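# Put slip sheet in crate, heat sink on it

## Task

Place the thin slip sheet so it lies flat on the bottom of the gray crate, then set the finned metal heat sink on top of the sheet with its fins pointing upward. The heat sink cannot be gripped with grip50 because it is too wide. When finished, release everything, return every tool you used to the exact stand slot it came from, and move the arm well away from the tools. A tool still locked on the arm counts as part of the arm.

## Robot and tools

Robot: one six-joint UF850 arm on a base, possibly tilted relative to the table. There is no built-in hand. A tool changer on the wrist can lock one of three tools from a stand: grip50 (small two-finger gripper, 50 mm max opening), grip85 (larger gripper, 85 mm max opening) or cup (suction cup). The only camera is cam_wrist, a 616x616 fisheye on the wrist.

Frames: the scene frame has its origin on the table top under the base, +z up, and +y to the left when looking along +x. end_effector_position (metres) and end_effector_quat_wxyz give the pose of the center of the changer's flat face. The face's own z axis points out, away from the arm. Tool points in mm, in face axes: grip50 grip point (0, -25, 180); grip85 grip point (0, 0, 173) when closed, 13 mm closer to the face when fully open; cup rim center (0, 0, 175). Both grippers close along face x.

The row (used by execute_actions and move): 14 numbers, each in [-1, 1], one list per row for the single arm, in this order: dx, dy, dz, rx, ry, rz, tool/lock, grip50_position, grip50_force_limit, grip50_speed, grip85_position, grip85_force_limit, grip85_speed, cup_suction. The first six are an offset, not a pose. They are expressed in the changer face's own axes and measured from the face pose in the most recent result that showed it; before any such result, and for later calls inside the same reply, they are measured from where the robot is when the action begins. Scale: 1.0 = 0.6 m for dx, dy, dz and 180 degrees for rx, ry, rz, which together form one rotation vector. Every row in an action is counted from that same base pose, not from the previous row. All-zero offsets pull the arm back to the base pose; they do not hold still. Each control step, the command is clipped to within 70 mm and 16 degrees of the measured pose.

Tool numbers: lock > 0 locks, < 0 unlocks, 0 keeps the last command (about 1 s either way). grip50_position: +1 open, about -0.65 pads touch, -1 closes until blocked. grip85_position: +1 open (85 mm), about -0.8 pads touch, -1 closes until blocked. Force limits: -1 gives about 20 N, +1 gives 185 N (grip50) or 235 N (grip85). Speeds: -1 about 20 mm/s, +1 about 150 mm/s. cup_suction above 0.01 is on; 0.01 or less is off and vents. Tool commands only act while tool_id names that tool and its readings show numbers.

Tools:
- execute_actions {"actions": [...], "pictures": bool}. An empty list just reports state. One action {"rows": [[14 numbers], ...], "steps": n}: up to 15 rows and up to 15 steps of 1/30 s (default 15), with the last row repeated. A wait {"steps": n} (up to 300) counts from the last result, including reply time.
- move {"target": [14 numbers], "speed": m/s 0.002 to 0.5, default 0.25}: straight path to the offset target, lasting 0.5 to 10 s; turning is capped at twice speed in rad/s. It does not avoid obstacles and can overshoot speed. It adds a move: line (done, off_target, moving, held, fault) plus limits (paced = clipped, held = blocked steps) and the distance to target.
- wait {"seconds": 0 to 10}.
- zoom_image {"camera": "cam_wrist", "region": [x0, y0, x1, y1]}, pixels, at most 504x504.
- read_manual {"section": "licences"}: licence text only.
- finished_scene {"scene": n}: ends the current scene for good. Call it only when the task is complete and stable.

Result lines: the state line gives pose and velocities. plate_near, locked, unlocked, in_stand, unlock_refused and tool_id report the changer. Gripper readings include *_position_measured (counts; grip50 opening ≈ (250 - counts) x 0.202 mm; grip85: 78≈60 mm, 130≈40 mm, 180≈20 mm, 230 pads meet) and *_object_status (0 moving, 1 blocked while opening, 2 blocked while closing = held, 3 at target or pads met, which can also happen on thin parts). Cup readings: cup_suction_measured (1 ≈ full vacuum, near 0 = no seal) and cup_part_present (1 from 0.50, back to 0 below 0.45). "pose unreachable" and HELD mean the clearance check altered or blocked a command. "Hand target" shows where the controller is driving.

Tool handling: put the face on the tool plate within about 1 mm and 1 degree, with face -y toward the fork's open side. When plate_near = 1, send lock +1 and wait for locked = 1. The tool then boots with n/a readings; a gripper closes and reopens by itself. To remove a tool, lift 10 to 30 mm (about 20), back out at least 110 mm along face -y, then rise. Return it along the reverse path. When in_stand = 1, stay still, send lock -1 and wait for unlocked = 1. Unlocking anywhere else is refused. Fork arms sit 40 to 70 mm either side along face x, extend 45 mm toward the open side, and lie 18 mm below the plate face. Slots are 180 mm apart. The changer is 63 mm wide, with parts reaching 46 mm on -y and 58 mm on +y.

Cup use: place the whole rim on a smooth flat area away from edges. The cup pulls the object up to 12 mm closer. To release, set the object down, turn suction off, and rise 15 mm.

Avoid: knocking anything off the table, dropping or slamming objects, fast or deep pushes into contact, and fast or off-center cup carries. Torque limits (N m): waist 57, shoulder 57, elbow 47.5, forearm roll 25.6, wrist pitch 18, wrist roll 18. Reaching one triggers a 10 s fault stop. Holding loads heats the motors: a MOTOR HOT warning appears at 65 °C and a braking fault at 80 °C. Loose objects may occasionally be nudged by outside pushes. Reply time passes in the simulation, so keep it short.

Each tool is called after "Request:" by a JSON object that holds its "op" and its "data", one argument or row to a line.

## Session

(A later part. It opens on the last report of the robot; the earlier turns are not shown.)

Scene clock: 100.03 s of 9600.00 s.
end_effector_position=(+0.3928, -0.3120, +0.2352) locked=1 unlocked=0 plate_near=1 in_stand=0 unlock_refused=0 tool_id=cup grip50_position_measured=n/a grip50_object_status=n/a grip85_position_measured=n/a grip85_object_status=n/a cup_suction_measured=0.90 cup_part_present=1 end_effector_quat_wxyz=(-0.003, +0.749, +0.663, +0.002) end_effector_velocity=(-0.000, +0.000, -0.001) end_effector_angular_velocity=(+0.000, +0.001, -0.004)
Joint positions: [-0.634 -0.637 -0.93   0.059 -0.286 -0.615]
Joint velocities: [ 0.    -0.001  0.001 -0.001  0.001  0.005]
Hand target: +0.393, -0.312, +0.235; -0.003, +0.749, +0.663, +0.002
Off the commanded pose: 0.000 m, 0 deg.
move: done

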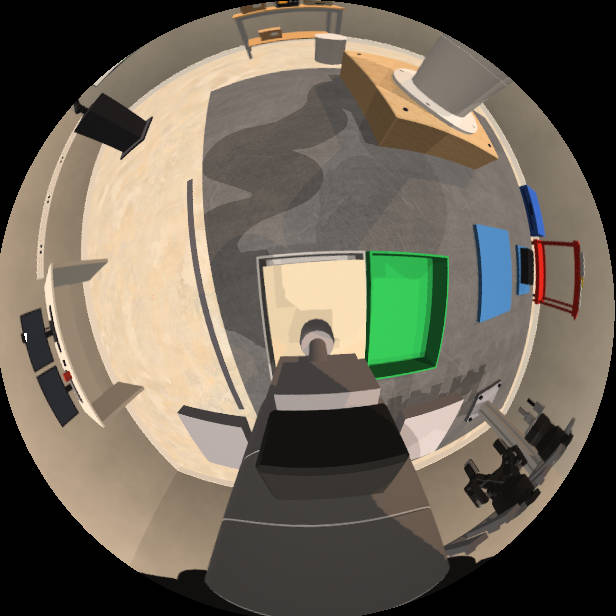

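Request:
{"op": "move", "data": {
  "target": [-0.004,0,0.095,0,0,0,0,0,0,0,0,0,0,1],
  "speed": 0.04
}}

Request:
{"op": "move", "data": {
  "target": [0,0,0,0,0,0,0,0,0,0,0,0,0,0]
}}

Request:
{"op": "move", "data": {
  "target": [0,0.1,-0.34,0,0,-0.027,0,0,0,0,0,0,0,0],
  "speed": 0.15
}}

Scene clock: 105.43 s of 9600.00 s.
end_effector_position=(+0.3926, -0.3140, +0.1783) locked=1 unlocked=0 plate_near=1 in_stand=0 unlock_refused=0 tool_id=cup grip50_position_measured=n/a grip50_object_status=n/a grip85_position_measured=n/a grip85_object_status=n/a cup_suction_measured=0.90 cup_part_present=1 end_effector_quat_wxyz=(-0.003, +0.749, +0.663, +0.003) end_effector_velocity=(+0.000, -0.000, -0.001) end_effector_angular_velocity=(-0.000, -0.001, +0.002)
Joint positions: [-0.636 -0.767 -0.962  0.089 -0.188 -0.648]
Joint velocities: [ 0.    -0.002 -0.001  0.002  0.002 -0.003]
Hand target: +0.393, -0.314, +0.178; -0.003, +0.749, +0.663, +0.003
Off the commanded pose: 0.000 m, 0 deg.
move: done

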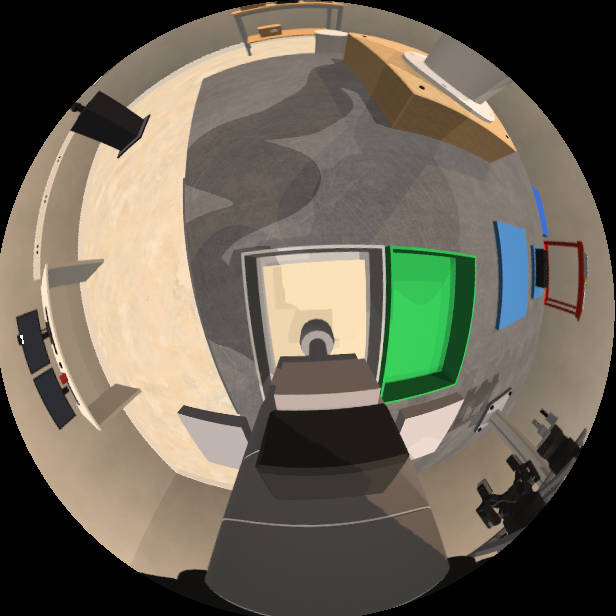

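Scene clock: 105.93 s of 9600.00 s.
end_effector_position=(+0.3927, -0.3140, +0.1783) locked=1 unlocked=0 plate_near=1 in_stand=0 unlock_refused=0 tool_id=cup grip50_position_measured=n/a grip50_object_status=n/a grip85_position_measured=n/a grip85_object_status=n/a cup_suction_measured=0.01 cup_part_present=0 end_effector_quat_wxyz=(-0.003, +0.749, +0.663, +0.003) end_effector_velocity=(-0.001, -0.000, -0.000) end_effector_angular_velocity=(+0.000, +0.001, -0.000)
Joint positions: [-0.636 -0.767 -0.962  0.089 -0.188 -0.648]
Joint velocities: [-0.001 -0.001  0.    -0.     0.    -0.   ]
Hand target: +0.393, -0.314, +0.178; -0.003, +0.749, +0.663, +0.003
Off the commanded pose: 0.000 m, 0 deg.
move: done

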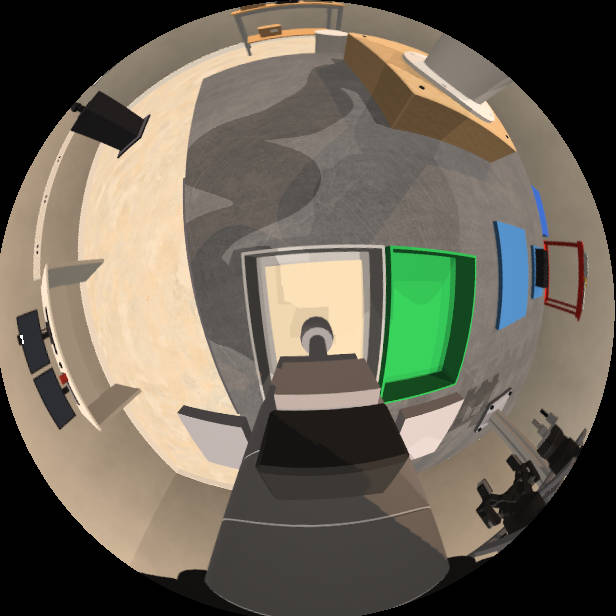

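Scene clock: 107.73 s of 9600.00 s.
end_effector_position=(+0.4516, -0.3222, +0.3822) locked=1 unlocked=0 plate_near=1 in_stand=0 unlock_refused=0 tool_id=cup grip50_position_measured=n/a grip50_object_status=n/a grip85_position_measured=n/a grip85_object_status=n/a cup_suction_measured=0.01 cup_part_present=0 end_effector_quat_wxyz=(-0.003, +0.720, +0.694, +0.002) end_effector_velocity=(+0.001, -0.000, +0.002) end_effector_angular_velocity=(-0.001, -0.002, +0.001)
Joint positions: [-0.584 -0.464 -1.105  0.027 -0.633 -0.615]
Joint velocities: [ 0.001  0.002 -0.004 -0.    -0.004  0.   ]
Hand target: +0.452, -0.322, +0.383; -0.003, +0.720, +0.694, +0.003
Off the commanded pose: 0.001 m, 0 deg.
move: done

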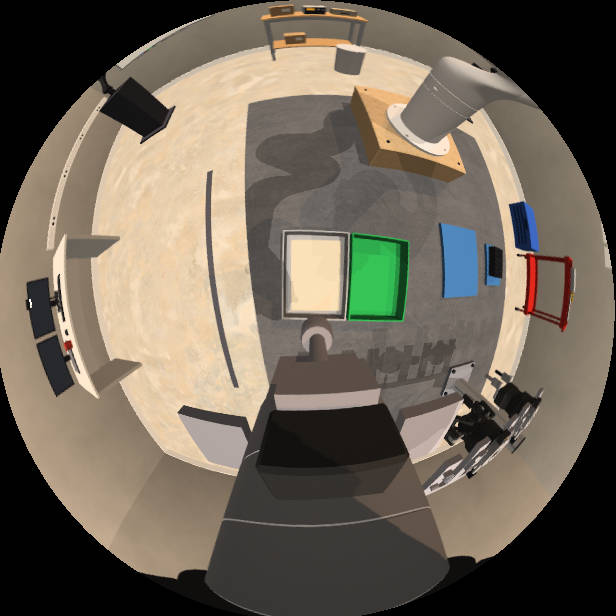

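Request:
{"op": "move", "data": {
  "target": [0.21,0.0867,0.002,-0.001,-0.0025,0,0,0,0,0,0,0,0,0]
}}

Request:
{"op": "move", "data": {
  "target": [0,0.25,0,0,0,0,0,0,0,0,0,0,0,0],
  "speed": 0.12
}}

Scene clock: 112.63 s of 9600.00 s.
end_effector_position=(+0.5078, -0.1983, +0.3819) locked=1 unlocked=0 plate_near=1 in_stand=0 unlock_refused=0 tool_id=cup grip50_position_measured=n/a grip50_object_status=n/a grip85_position_measured=n/a grip85_object_status=n/a cup_suction_measured=0.01 cup_part_present=0 end_effector_quat_wxyz=(+0.001, +0.720, +0.694, +0.001) end_effector_velocity=(+0.000, +0.002, +0.000) end_effector_angular_velocity=(-0.000, +0.001, -0.001)
Joint positions: [-0.332 -0.438 -1.069  0.012 -0.614 -0.351]
Joint velocities: [ 0.004  0.001  0.001 -0.001 -0.001  0.006]
Hand target: +0.508, -0.198, +0.382; +0.001, +0.720, +0.694, +0.001
Off the commanded pose: 0.000 m, 0 deg.
move: done

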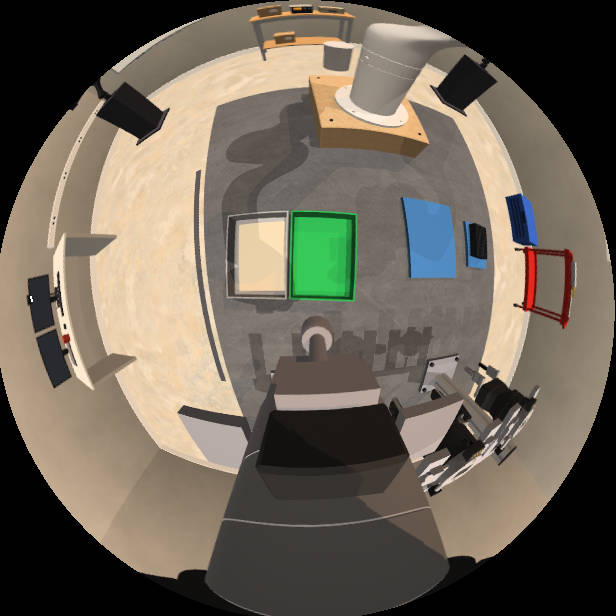

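Scene clock: 114.27 s of 9600.00 s.
end_effector_position=(+0.6573, -0.2034, +0.3824) locked=1 unlocked=0 plate_near=1 in_stand=0 unlock_refused=0 tool_id=cup grip50_position_measured=n/a grip50_object_status=n/a grip85_position_measured=n/a grip85_object_status=n/a cup_suction_measured=0.01 cup_part_present=0 end_effector_quat_wxyz=(+0.001, +0.720, +0.694, +0.001) end_effector_velocity=(+0.001, -0.000, +0.000) end_effector_angular_velocity=(-0.000, -0.000, +0.001)
Joint positions: [-0.258 -0.757 -1.572  0.008 -0.798 -0.272]
Joint velocities: [ 0.    -0.003 -0.006 -0.    -0.002 -0.001]
Hand target: +0.658, -0.203, +0.382; +0.001, +0.720, +0.694, +0.001
Off the commanded pose: 0.001 m, 0 deg.
move: done

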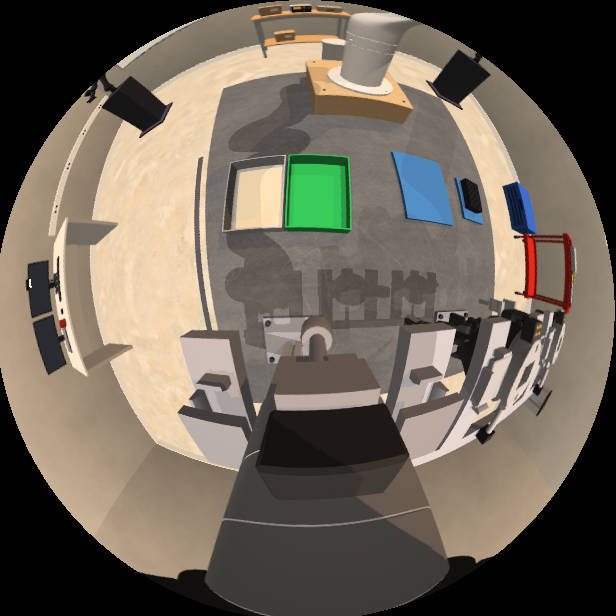

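Request:
{"op": "move", "data": {
  "target": [0,0,0.034,0,0,0,0,0,0,0,0,0,0,0],
  "speed": 0.03
}}

Request:
{"op": "move", "data": {
  "target": [0,0,0,0,0,0,-1,0,0,0,0,0,0,0]
}}

Request:
{"op": "wait", "data": {
  "seconds": 1
}}

Request:
{"op": "move", "data": {
  "target": [0,0,-0.035,0,0,0,0,0,0,0,0,0,0,0],
  "speed": 0.05
}}

Scene clock: 118.37 s of 9600.00 s.
end_effector_position=(+0.6577, -0.2035, +0.3625) locked=1 unlocked=0 plate_near=1 in_stand=1 unlock_refused=0 tool_id=cup grip50_position_measured=n/a grip50_object_status=n/a grip85_position_measured=n/a grip85_object_status=n/a cup_suction_measured=0.01 cup_part_present=0 end_effector_quat_wxyz=(+0.001, +0.720, +0.694, +0.001) end_effector_velocity=(-0.000, -0.000, -0.000) end_effector_angular_velocity=(+0.000, +0.001, -0.000)
Joint positions: [-0.258 -0.781 -1.563  0.008 -0.763 -0.272]
Joint velocities: [-0.    -0.     0.    -0.    -0.001  0.   ]
Hand target: +0.657, -0.203, +0.362; +0.001, +0.720, +0.694, +0.001
Off the commanded pose: 0.001 m, 0 deg.
move: done

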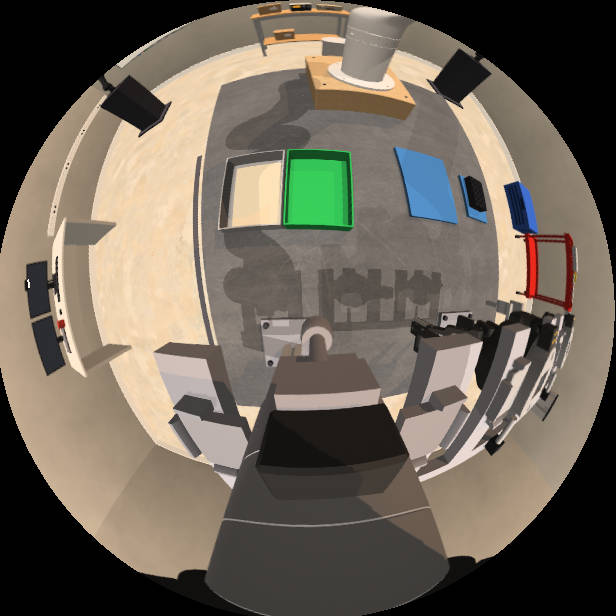

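Scene clock: 118.87 s of 9600.00 s.
end_effector_position=(+0.6576, -0.2034, +0.3625) locked=0 unlocked=0 plate_near=1 in_stand=1 unlock_refused=0 tool_id=none grip50_position_measured=n/a grip50_object_status=n/a grip85_position_measured=n/a grip85_object_status=n/a cup_suction_measured=n/a cup_part_present=n/a end_effector_quat_wxyz=(+0.001, +0.720, +0.694, +0.001) end_effector_velocity=(+0.000, +0.000, +0.000) end_effector_angular_velocity=(-0.000, -0.001, -0.001)
Joint positions: [-0.258 -0.78  -1.563  0.008 -0.764 -0.272]
Joint velocities: [ 0.001 -0.    -0.001  0.     0.     0.002]
Hand target: +0.658, -0.203, +0.362; +0.001, +0.720, +0.694, +0.001
Off the commanded pose: 0.000 m, 0 deg.
move: done

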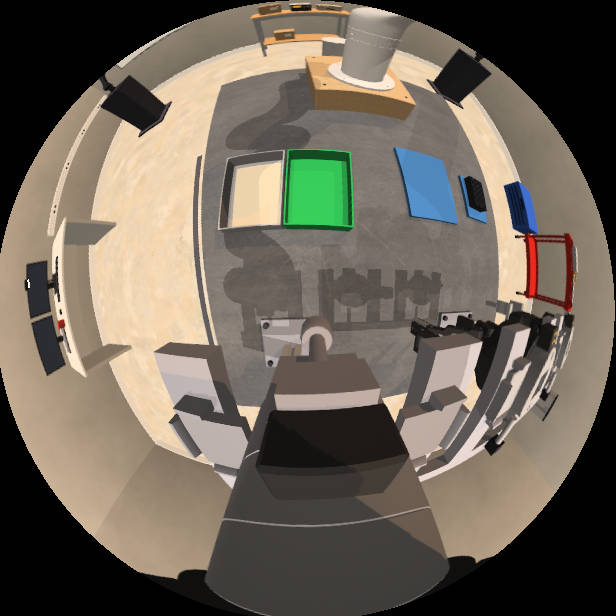

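Scene clock: 119.87 s of 9600.00 s.
end_effector_position=(+0.6577, -0.2034, +0.3625) locked=0 unlocked=1 plate_near=1 in_stand=1 unlock_refused=0 tool_id=none grip50_position_measured=n/a grip50_object_status=n/a grip85_position_measured=n/a grip85_object_status=n/a cup_suction_measured=n/a cup_part_present=n/a end_effector_quat_wxyz=(+0.001, +0.720, +0.694, +0.001) end_effector_velocity=(-0.000, -0.000, +0.000) end_effector_angular_velocity=(-0.000, -0.000, -0.001)
Joint positions: [-0.258 -0.78  -1.563  0.008 -0.764 -0.272]
Joint velocities: [-0.001  0.001  0.001  0.     0.    -0.   ]
Hand target: +0.658, -0.203, +0.362; +0.001, +0.720, +0.694, +0.001
Off the commanded pose: 0.000 m, 0 deg.
Steps of this call (steps 1 to 30: nothing new was sent). Readings (end_effector_position | what the end effector reports):
1: (+0.6576, -0.2034, +0.3625) | locked=0 unlocked=0 plate_near=1 in_stand=1 unlock_refused=0 tool_id=none grip50_position_measured=n/a grip50_object_status=n/a grip85_position_measured=n/a grip85_object_status=n/a cup_suction_measured=n/a cup_part_present=n/a
2: (+0.6576, -0.2034, +0.3625) | locked=0 unlocked=0 plate_near=1 in_stand=1 unlock_refused=0 tool_id=none grip50_position_measured=n/a grip50_object_status=n/a grip85_position_measured=n/a grip85_object_status=n/a cup_suction_measured=n/a cup_part_present=n/a
4: (+0.6576, -0.2034, +0.3625) | locked=0 unlocked=0 plate_near=1 in_stand=1 unlock_refused=0 tool_id=none grip50_position_measured=n/a grip50_object_status=n/a grip85_position_measured=n/a grip85_object_status=n/a cup_suction_measured=n/a cup_part_present=n/a
8: (+0.6576, -0.2034, +0.3625) | locked=0 unlocked=0 plate_near=1 in_stand=1 unlock_refused=0 tool_id=none grip50_position_measured=n/a grip50_object_status=n/a grip85_position_measured=n/a grip85_object_status=n/a cup_suction_measured=n/a cup_part_present=n/a
30: the state above

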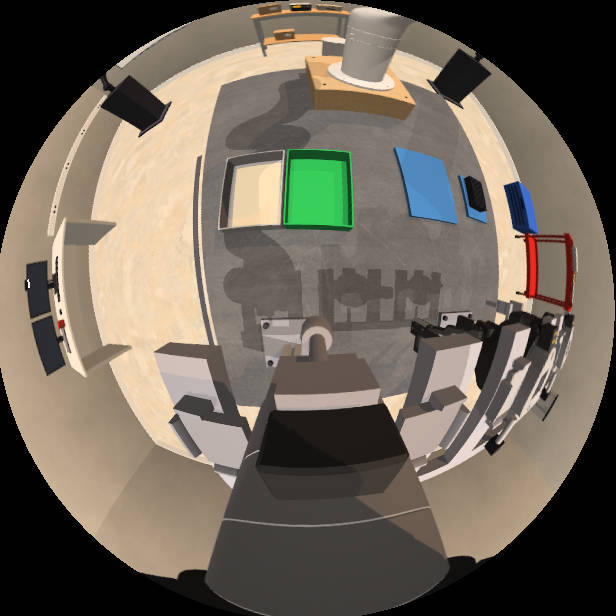

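Scene clock: 120.63 s of 9600.00 s.
end_effector_position=(+0.6575, -0.2034, +0.3833) locked=0 unlocked=1 plate_near=0 in_stand=0 unlock_refused=0 tool_id=none grip50_position_measured=n/a grip50_object_status=n/a grip85_position_measured=n/a grip85_object_status=n/a cup_suction_measured=n/a cup_part_present=n/a end_effector_quat_wxyz=(+0.001, +0.720, +0.694, +0.001) end_effector_velocity=(-0.000, +0.000, -0.000) end_effector_angular_velocity=(+0.001, +0.002, -0.000)
Joint positions: [-0.258 -0.756 -1.572  0.008 -0.798 -0.272]
Joint velocities: [ 0.     0.     0.    -0.    -0.002  0.001]
Hand target: +0.658, -0.203, +0.383; +0.001, +0.720, +0.694, +0.001
Off the commanded pose: 0.000 m, 0 deg.
move: done

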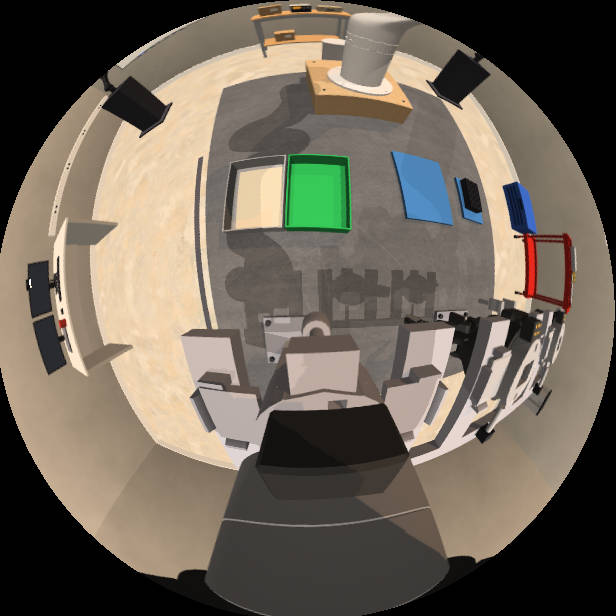

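Request:
{"op": "move", "data": {
  "target": [0.3,0,0,0,0,0,0,0,0,0,0,0,0,0],
  "speed": 0.2
}}

Request:
{"op": "move", "data": {
  "target": [0,0,0.038,0,0,0,0,0,0,0,0,0,0,0],
  "speed": 0.015
}}

Scene clock: 124.60 s of 9600.00 s.
end_effector_position=(+0.6639, -0.0238, +0.3832) locked=0 unlocked=1 plate_near=0 in_stand=0 unlock_refused=0 tool_id=none grip50_position_measured=n/a grip50_object_status=n/a grip85_position_measured=n/a grip85_object_status=n/a cup_suction_measured=n/a cup_part_present=n/a end_effector_quat_wxyz=(+0.001, +0.720, +0.694, +0.001) end_effector_velocity=(-0.000, +0.002, +0.000) end_effector_angular_velocity=(-0.000, -0.000, +0.001)
Joint positions: [ 0.009 -0.697 -1.476  0.001 -0.76   0.001]
Joint velocities: [ 0.003  0.001  0.    -0.    -0.     0.003]
Hand target: +0.664, -0.023, +0.383; +0.001, +0.720, +0.694, +0.001
Off the commanded pose: 0.000 m, 0 deg.
move: done

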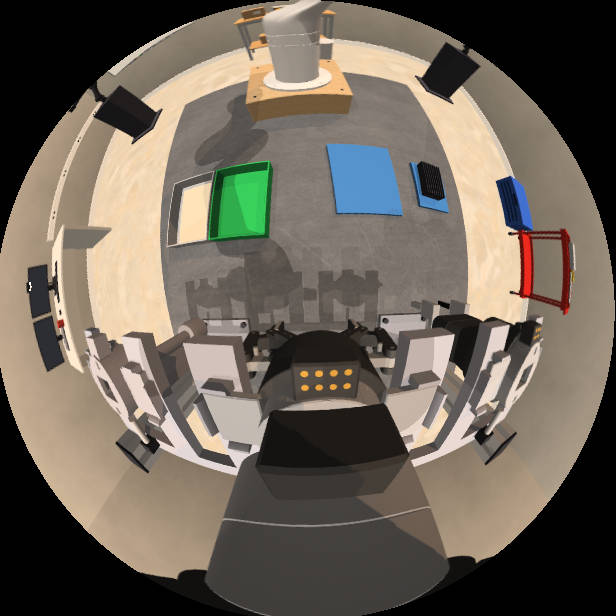

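Scene clock: 126.33 s of 9600.00 s.
end_effector_position=(+0.6658, -0.0237, +0.3630) locked=0 unlocked=1 plate_near=0 in_stand=1 unlock_refused=0 tool_id=none grip50_position_measured=n/a grip50_object_status=n/a grip85_position_measured=n/a grip85_object_status=n/a cup_suction_measured=n/a cup_part_present=n/a end_effector_quat_wxyz=(+0.003, +0.721, +0.693, +0.003) end_effector_velocity=(+0.001, +0.000, -0.000) end_effector_angular_velocity=(-0.000, +0.001, -0.001)
Joint positions: [ 0.01  -0.724 -1.471  0.001 -0.723  0.002]
Joint velocities: [ 0.001 -0.003 -0.004 -0.    -0.002  0.002]
Hand target: +0.664, -0.024, +0.360; +0.001, +0.720, +0.694, +0.001
Off the commanded pose: 0.003 m, 0 deg.
move: done

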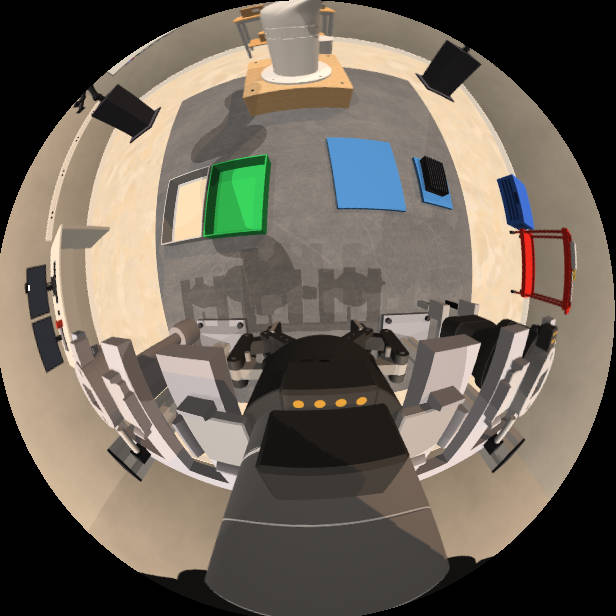

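Request:
{"op": "move", "data": {
  "target": [0,0.002,0.005,0.002,0,0.004,0,0,0,0,0,0,0,0],
  "speed": 0.01
}}

Request:
{"op": "move", "data": {
  "target": [0,0,0,0,0,0,1,0,0,0,1,0,0,0]
}}

Request:
{"op": "wait", "data": {
  "seconds": 1
}}

Scene clock: 129.83 s of 9600.00 s.
end_effector_position=(+0.6671, -0.0239, +0.3616) locked=0 unlocked=1 plate_near=1 in_stand=1 unlock_refused=0 tool_id=none grip50_position_measured=n/a grip50_object_status=n/a grip85_position_measured=n/a grip85_object_status=n/a cup_suction_measured=n/a cup_part_present=n/a end_effector_quat_wxyz=(+0.001, +0.725, +0.689, +0.001) end_effector_velocity=(+0.001, +0.001, +0.000) end_effector_angular_velocity=(-0.000, -0.006, -0.003)
Joint positions: [ 0.009 -0.731 -1.479  0.001 -0.729  0.014]
Joint velocities: [0.001 0.    0.    0.    0.006 0.004]
Hand target: +0.667, -0.024, +0.360; +0.001, +0.725, +0.689, +0.000
Off the commanded pose: 0.002 m, 0 deg.
move: done

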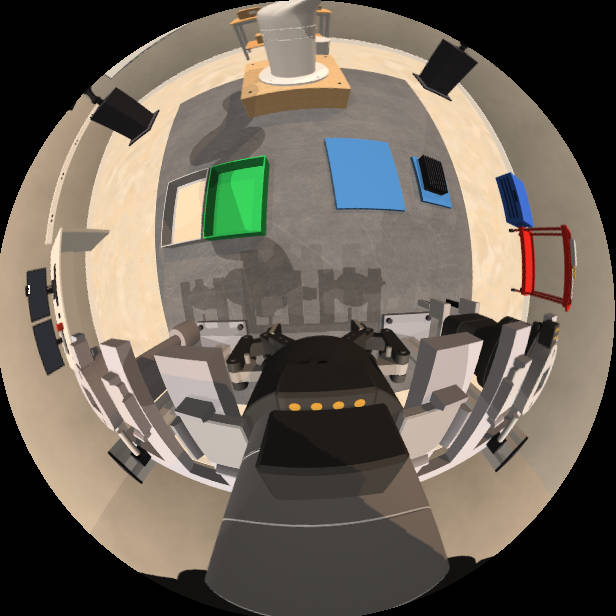

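Scene clock: 130.33 s of 9600.00 s.
end_effector_position=(+0.6672, -0.0239, +0.3618) locked=0 unlocked=0 plate_near=1 in_stand=1 unlock_refused=0 tool_id=none grip50_position_measured=n/a grip50_object_status=n/a grip85_position_measured=n/a grip85_object_status=n/a cup_suction_measured=n/a cup_part_present=n/a end_effector_quat_wxyz=(+0.001, +0.725, +0.689, +0.001) end_effector_velocity=(+0.000, +0.000, -0.000) end_effector_angular_velocity=(-0.000, +0.000, -0.000)
Joint positions: [ 0.009 -0.731 -1.479  0.001 -0.729  0.014]
Joint velocities: [ 0.    -0.001 -0.001 -0.    -0.     0.   ]
Hand target: +0.667, -0.024, +0.362; +0.001, +0.725, +0.689, +0.001
Off the commanded pose: 0.000 m, 0 deg.
move: done

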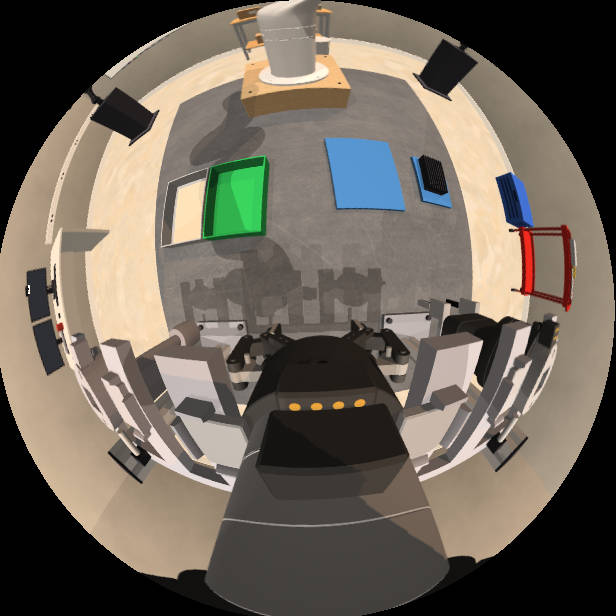

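Scene clock: 131.33 s of 9600.00 s.
end_effector_position=(+0.6672, -0.0239, +0.3620) locked=1 unlocked=0 plate_near=1 in_stand=1 unlock_refused=0 tool_id=grip85 grip50_position_measured=n/a grip50_object_status=n/a grip85_position_measured=n/a grip85_object_status=n/a cup_suction_measured=n/a cup_part_present=n/a end_effector_quat_wxyz=(+0.001, +0.725, +0.689, +0.001) end_effector_velocity=(-0.000, +0.000, -0.000) end_effector_angular_velocity=(-0.000, +0.001, +0.001)
Joint positions: [ 0.009 -0.73  -1.479  0.001 -0.729  0.014]
Joint velocities: [ 0.    -0.001 -0.    -0.    -0.    -0.001]
Hand target: +0.667, -0.024, +0.362; +0.001, +0.725, +0.689, +0.001
Off the commanded pose: 0.000 m, 0 deg.
Steps of this call (steps 1 to 30: nothing new was sent). Readings (end_effector_position | what the end effector reports):
1: (+0.6672, -0.0239, +0.3618) | locked=0 unlocked=0 plate_near=1 in_stand=1 unlock_refused=0 tool_id=none grip50_position_measured=n/a grip50_object_status=n/a grip85_position_measured=n/a grip85_object_status=n/a cup_suction_measured=n/a cup_part_present=n/a
2: (+0.6672, -0.0239, +0.3618) | locked=0 unlocked=0 plate_near=1 in_stand=1 unlock_refused=0 tool_id=none grip50_position_measured=n/a grip50_object_status=n/a grip85_position_measured=n/a grip85_object_status=n/a cup_suction_measured=n/a cup_part_present=n/a
4: (+0.6672, -0.0239, +0.3617) | locked=0 unlocked=0 plate_near=1 in_stand=1 unlock_refused=0 tool_id=none grip50_position_measured=n/a grip50_object_status=n/a grip85_position_measured=n/a grip85_object_status=n/a cup_suction_measured=n/a cup_part_present=n/a
8: (+0.6672, -0.0239, +0.3617) | locked=0 unlocked=0 plate_near=1 in_stand=1 unlock_refused=0 tool_id=none grip50_position_measured=n/a grip50_object_status=n/a grip85_position_measured=n/a grip85_object_status=n/a cup_suction_measured=n/a cup_part_present=n/a
30: the state above

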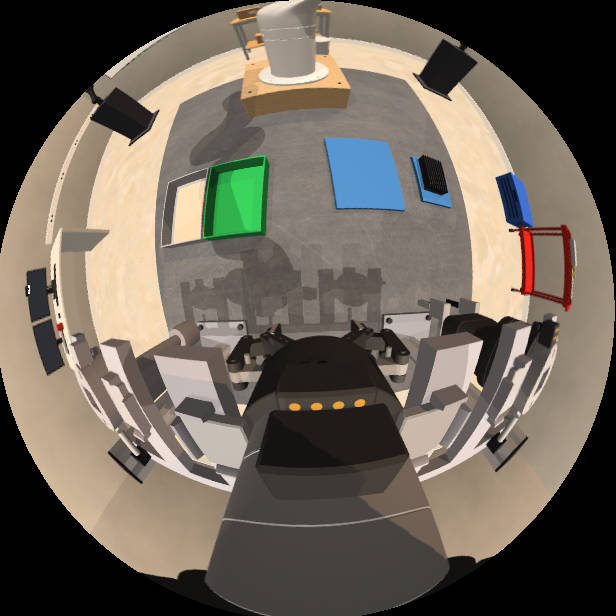

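Request:
{"op": "move", "data": {
  "target": [0,0,-0.033,0,0,0,0,0,0,0,1,0,0,0],
  "speed": 0.05
}}

Request:
{"op": "move", "data": {
  "target": [0,-0.25,0,0,0,0,0,0,0,0,1,0,0,0],
  "speed": 0.15
}}

Request:
{"op": "move", "data": {
  "target": [0.547,-0.29,0.2,0,0,0,0,0,0,0,1,0,0,0]
}}

Scene clock: 135.37 s of 9600.00 s.
end_effector_position=(+0.6669, -0.0239, +0.3814) locked=1 unlocked=0 plate_near=1 in_stand=0 unlock_refused=0 tool_id=grip85 grip50_position_measured=n/a grip50_object_status=n/a grip85_position_measured=3 grip85_object_status=3 cup_suction_measured=n/a cup_part_present=n/a end_effector_quat_wxyz=(+0.001, +0.725, +0.689, +0.001) end_effector_velocity=(+0.000, -0.000, -0.000) end_effector_angular_velocity=(-0.000, -0.001, -0.002)
Joint positions: [ 0.009 -0.706 -1.487  0.001 -0.762  0.014]
Joint velocities: [-0.001  0.     0.    -0.     0.001  0.001]
Hand target: +0.667, -0.024, +0.382; +0.001, +0.725, +0.689, +0.001
Off the commanded pose: 0.000 m, 0 deg.
move: done

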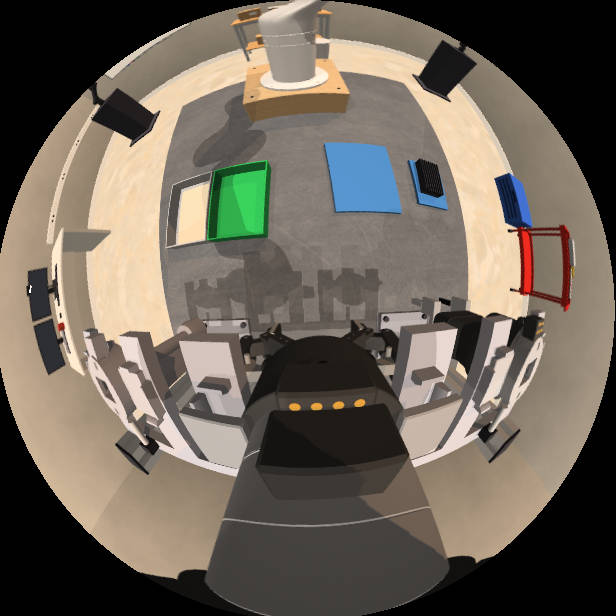

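Scene clock: 136.77 s of 9600.00 s.
end_effector_position=(+0.5176, -0.0166, +0.3810) locked=1 unlocked=0 plate_near=1 in_stand=0 unlock_refused=0 tool_id=grip85 grip50_position_measured=n/a grip50_object_status=n/a grip85_position_measured=3 grip85_object_status=3 cup_suction_measured=n/a cup_part_present=n/a end_effector_quat_wxyz=(+0.001, +0.725, +0.689, +0.001) end_effector_velocity=(-0.002, -0.000, -0.001) end_effector_angular_velocity=(-0.000, +0.003, -0.001)
Joint positions: [ 0.013 -0.38  -0.984  0.001 -0.585  0.018]
Joint velocities: [-0.001  0.002  0.006 -0.     0.     0.   ]
Hand target: +0.517, -0.017, +0.381; +0.001, +0.725, +0.689, +0.001
Off the commanded pose: 0.001 m, 0 deg.
move: done

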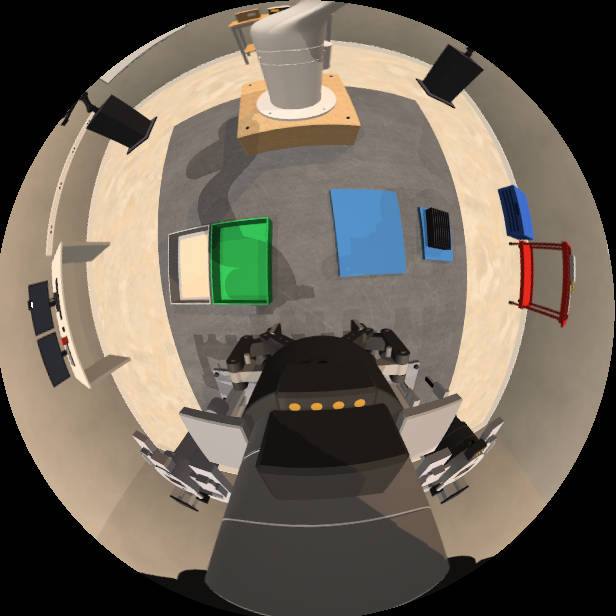

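Scene clock: 138.80 s of 9600.00 s.
end_effector_position=(+0.3605, +0.3200, +0.2602) locked=1 unlocked=0 plate_near=1 in_stand=0 unlock_refused=0 tool_id=grip85 grip50_position_measured=n/a grip50_object_status=n/a grip85_position_measured=3 grip85_object_status=3 cup_suction_measured=n/a cup_part_present=n/a end_effector_quat_wxyz=(+0.001, +0.725, +0.689, +0.001) end_effector_velocity=(-0.002, +0.002, -0.001) end_effector_angular_velocity=(-0.003, +0.000, +0.000)
Joint positions: [ 0.78  -0.549 -0.863 -0.045 -0.3    0.829]
Joint velocities: [ 0.006 -0.002 -0.001 -0.006 -0.     0.011]
Hand target: +0.360, +0.320, +0.260; +0.001, +0.725, +0.689, +0.001
Off the commanded pose: 0.001 m, 0 deg.
move: done

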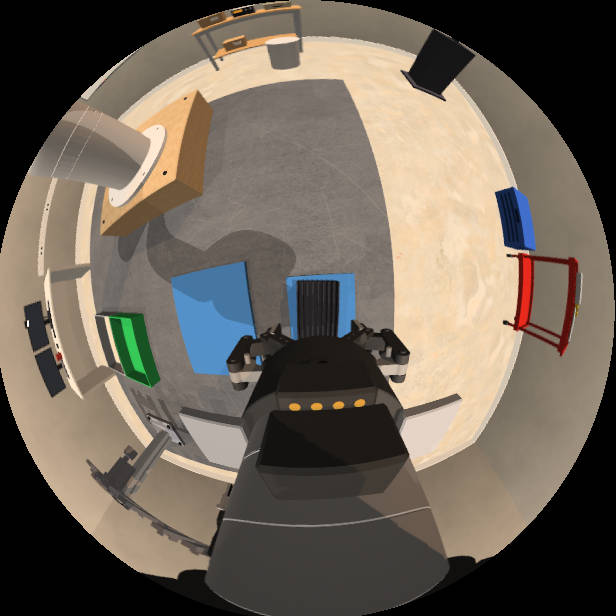

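Request:
{"op": "move", "data": {
  "target": [0.004,0,0.115,0,0,0.012,0,0,0,0,1,0,0,0],
  "speed": 0.06
}}

Request:
{"op": "move", "data": {
  "target": [0,0,0,0,0,0,0,0,0,0,-1,0,-0.5,0]
}}

Request:
{"op": "move", "data": {
  "target": [0,0,-0.16,0,0,0,0,0,0,0,-1,0,-0.5,0],
  "speed": 0.1
}}

Scene clock: 144.07 s of 9600.00 s.
end_effector_position=(+0.3610, +0.3225, +0.1913) locked=1 unlocked=0 plate_near=1 in_stand=0 unlock_refused=0 tool_id=grip85 grip50_position_measured=n/a grip50_object_status=n/a grip85_position_measured=3 grip85_object_status=3 cup_suction_measured=n/a cup_part_present=n/a end_effector_quat_wxyz=(+0.001, +0.738, +0.675, +0.001) end_effector_velocity=(+0.000, -0.000, -0.001) end_effector_angular_velocity=(-0.000, -0.001, -0.003)
Joint positions: [ 0.782 -0.71  -0.896 -0.078 -0.172  0.902]
Joint velocities: [-0.001 -0.002 -0.001 -0.003  0.001  0.005]
Hand target: +0.361, +0.322, +0.191; +0.001, +0.738, +0.675, +0.001
Off the commanded pose: 0.000 m, 0 deg.
move: done

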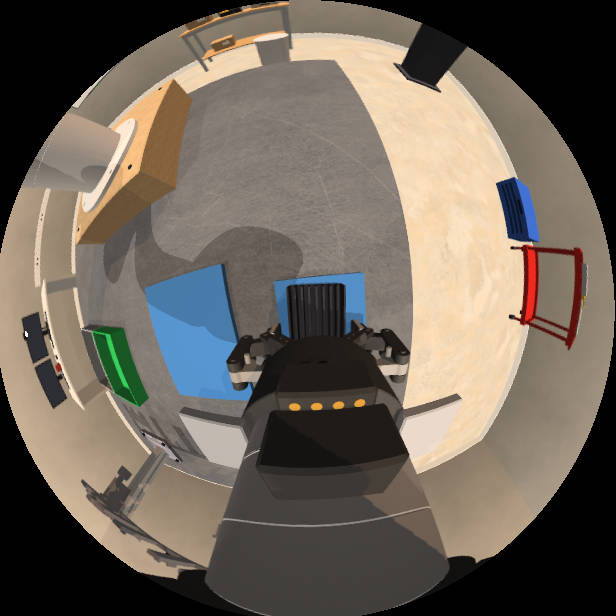

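Scene clock: 144.93 s of 9600.00 s.
end_effector_position=(+0.3632, +0.3241, +0.1971) locked=1 unlocked=0 plate_near=1 in_stand=0 unlock_refused=0 tool_id=grip85 grip50_position_measured=n/a grip50_object_status=n/a grip85_position_measured=80 grip85_object_status=2 cup_suction_measured=n/a cup_part_present=n/a end_effector_quat_wxyz=(+0.002, +0.738, +0.675, +0.003) end_effector_velocity=(-0.000, +0.000, +0.000) end_effector_angular_velocity=(+0.000, -0.000, +0.000)
Joint positions: [ 0.781 -0.699 -0.899 -0.078 -0.181  0.902]
Joint velocities: [ 0.001  0.    -0.     0.    -0.     0.   ]
Hand target: +0.361, +0.322, +0.191; +0.001, +0.738, +0.675, +0.001
Off the commanded pose: 0.006 m, 0 deg.
move: off_target

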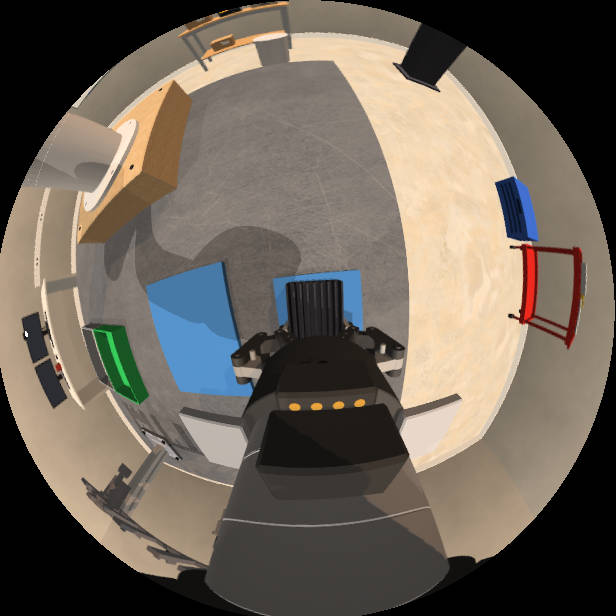

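Scene clock: 146.23 s of 9600.00 s.
end_effector_position=(+0.3623, +0.3237, +0.2929) locked=1 unlocked=0 plate_near=1 in_stand=0 unlock_refused=0 tool_id=grip85 grip50_position_measured=n/a grip50_object_status=n/a grip85_position_measured=80 grip85_object_status=2 cup_suction_measured=n/a cup_part_present=n/a end_effector_quat_wxyz=(+0.002, +0.738, +0.675, +0.003) end_effector_velocity=(+0.001, +0.000, +0.002) end_effector_angular_velocity=(+0.001, -0.001, -0.003)
Joint positions: [ 0.784 -0.484 -0.869 -0.039 -0.366  0.864]
Joint velocities: [-0.     0.003 -0.002  0.    -0.003  0.002]
Hand target: +0.362, +0.324, +0.293; +0.002, +0.738, +0.675, +0.003
Off the commanded pose: 0.000 m, 0 deg.
move: done

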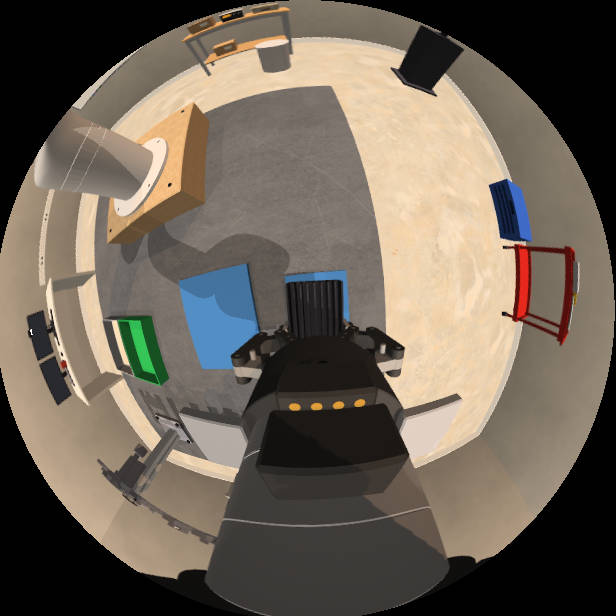

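Request:
{"op": "move", "data": {
  "target": [-0.527,0.073,0,0,0,0,0,0,0,0,-1,0,-0.5,0]
}}

Request:
{"op": "move", "data": {
  "target": [-0.527,0.073,0,0,0,-0.008,0,0,0,0,-1,0,-0.5,0]
}}

Request:
{"op": "move", "data": {
  "target": [0,0,0.14,0,0,0,0,0,0,0,-1,0,-0.5,0],
  "speed": 0.06
}}

Scene clock: 151.90 s of 9600.00 s.
end_effector_position=(+0.3786, +0.0046, +0.2923) locked=1 unlocked=0 plate_near=1 in_stand=0 unlock_refused=0 tool_id=grip85 grip50_position_measured=n/a grip50_object_status=n/a grip85_position_measured=80 grip85_object_status=2 cup_suction_measured=n/a cup_part_present=n/a end_effector_quat_wxyz=(+0.001, +0.738, +0.675, +0.003) end_effector_velocity=(+0.000, -0.002, -0.000) end_effector_angular_velocity=(+0.007, +0.002, +0.002)
Joint positions: [ 0.057 -0.286 -0.565  0.006 -0.257  0.095]
Joint velocities: [-0.008 -0.001 -0.001  0.03  -0.002 -0.04 ]
Hand target: +0.379, +0.004, +0.292; +0.001, +0.738, +0.675, +0.003
Off the commanded pose: 0.001 m, 0 deg.
move: done

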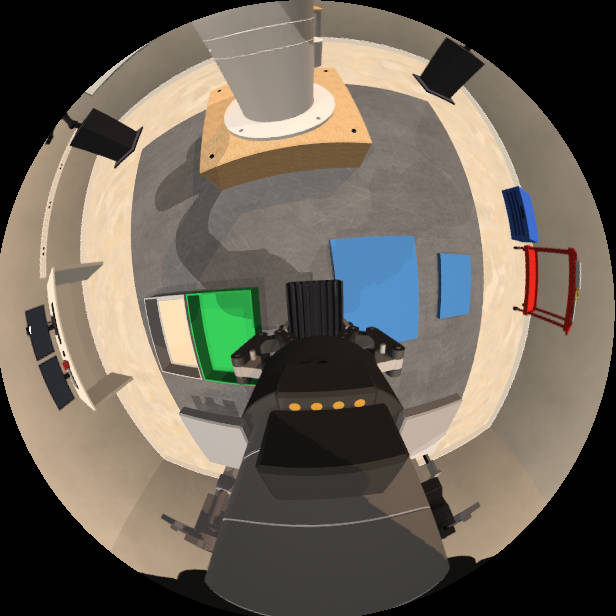

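Scene clock: 153.63 s of 9600.00 s.
end_effector_position=(+0.3944, -0.3142, +0.2920) locked=1 unlocked=0 plate_near=1 in_stand=0 unlock_refused=0 tool_id=grip85 grip50_position_measured=n/a grip50_object_status=n/a grip85_position_measured=80 grip85_object_status=2 cup_suction_measured=n/a cup_part_present=n/a end_effector_quat_wxyz=(+0.001, +0.729, +0.684, +0.003) end_effector_velocity=(+0.001, -0.003, +0.001) end_effector_angular_velocity=(-0.001, -0.004, -0.001)
Joint positions: [-0.636 -0.52  -0.924  0.042 -0.389 -0.657]
Joint velocities: [-0.005 -0.002 -0.006  0.004 -0.001 -0.007]
Hand target: +0.394, -0.315, +0.292; +0.001, +0.729, +0.684, +0.003
Off the commanded pose: 0.000 m, 0 deg.
move: done

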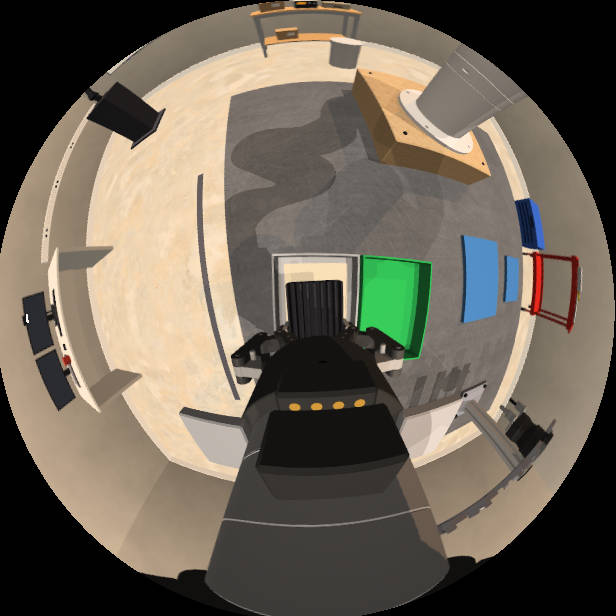

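Scene clock: 155.33 s of 9600.00 s.
end_effector_position=(+0.3951, -0.3142, +0.2081) locked=1 unlocked=0 plate_near=1 in_stand=0 unlock_refused=0 tool_id=grip85 grip50_position_measured=n/a grip50_object_status=n/a grip85_position_measured=80 grip85_object_status=2 cup_suction_measured=n/a cup_part_present=n/a end_effector_quat_wxyz=(+0.001, +0.729, +0.684, +0.003) end_effector_velocity=(+0.001, -0.000, -0.000) end_effector_angular_velocity=(-0.002, -0.002, +0.002)
Joint positions: [-0.634 -0.7   -0.946  0.07  -0.231 -0.683]
Joint velocities: [ 0.001 -0.001 -0.001  0.002  0.003 -0.003]
Hand target: +0.395, -0.314, +0.208; +0.001, +0.729, +0.684, +0.003
Off the commanded pose: 0.000 m, 0 deg.
move: done

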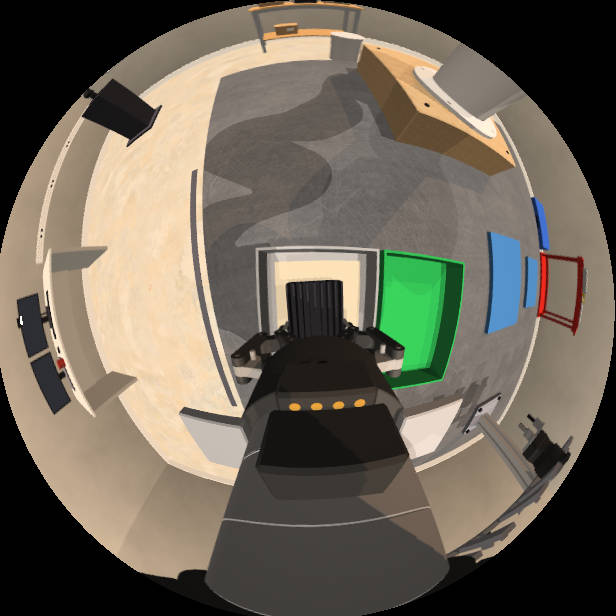

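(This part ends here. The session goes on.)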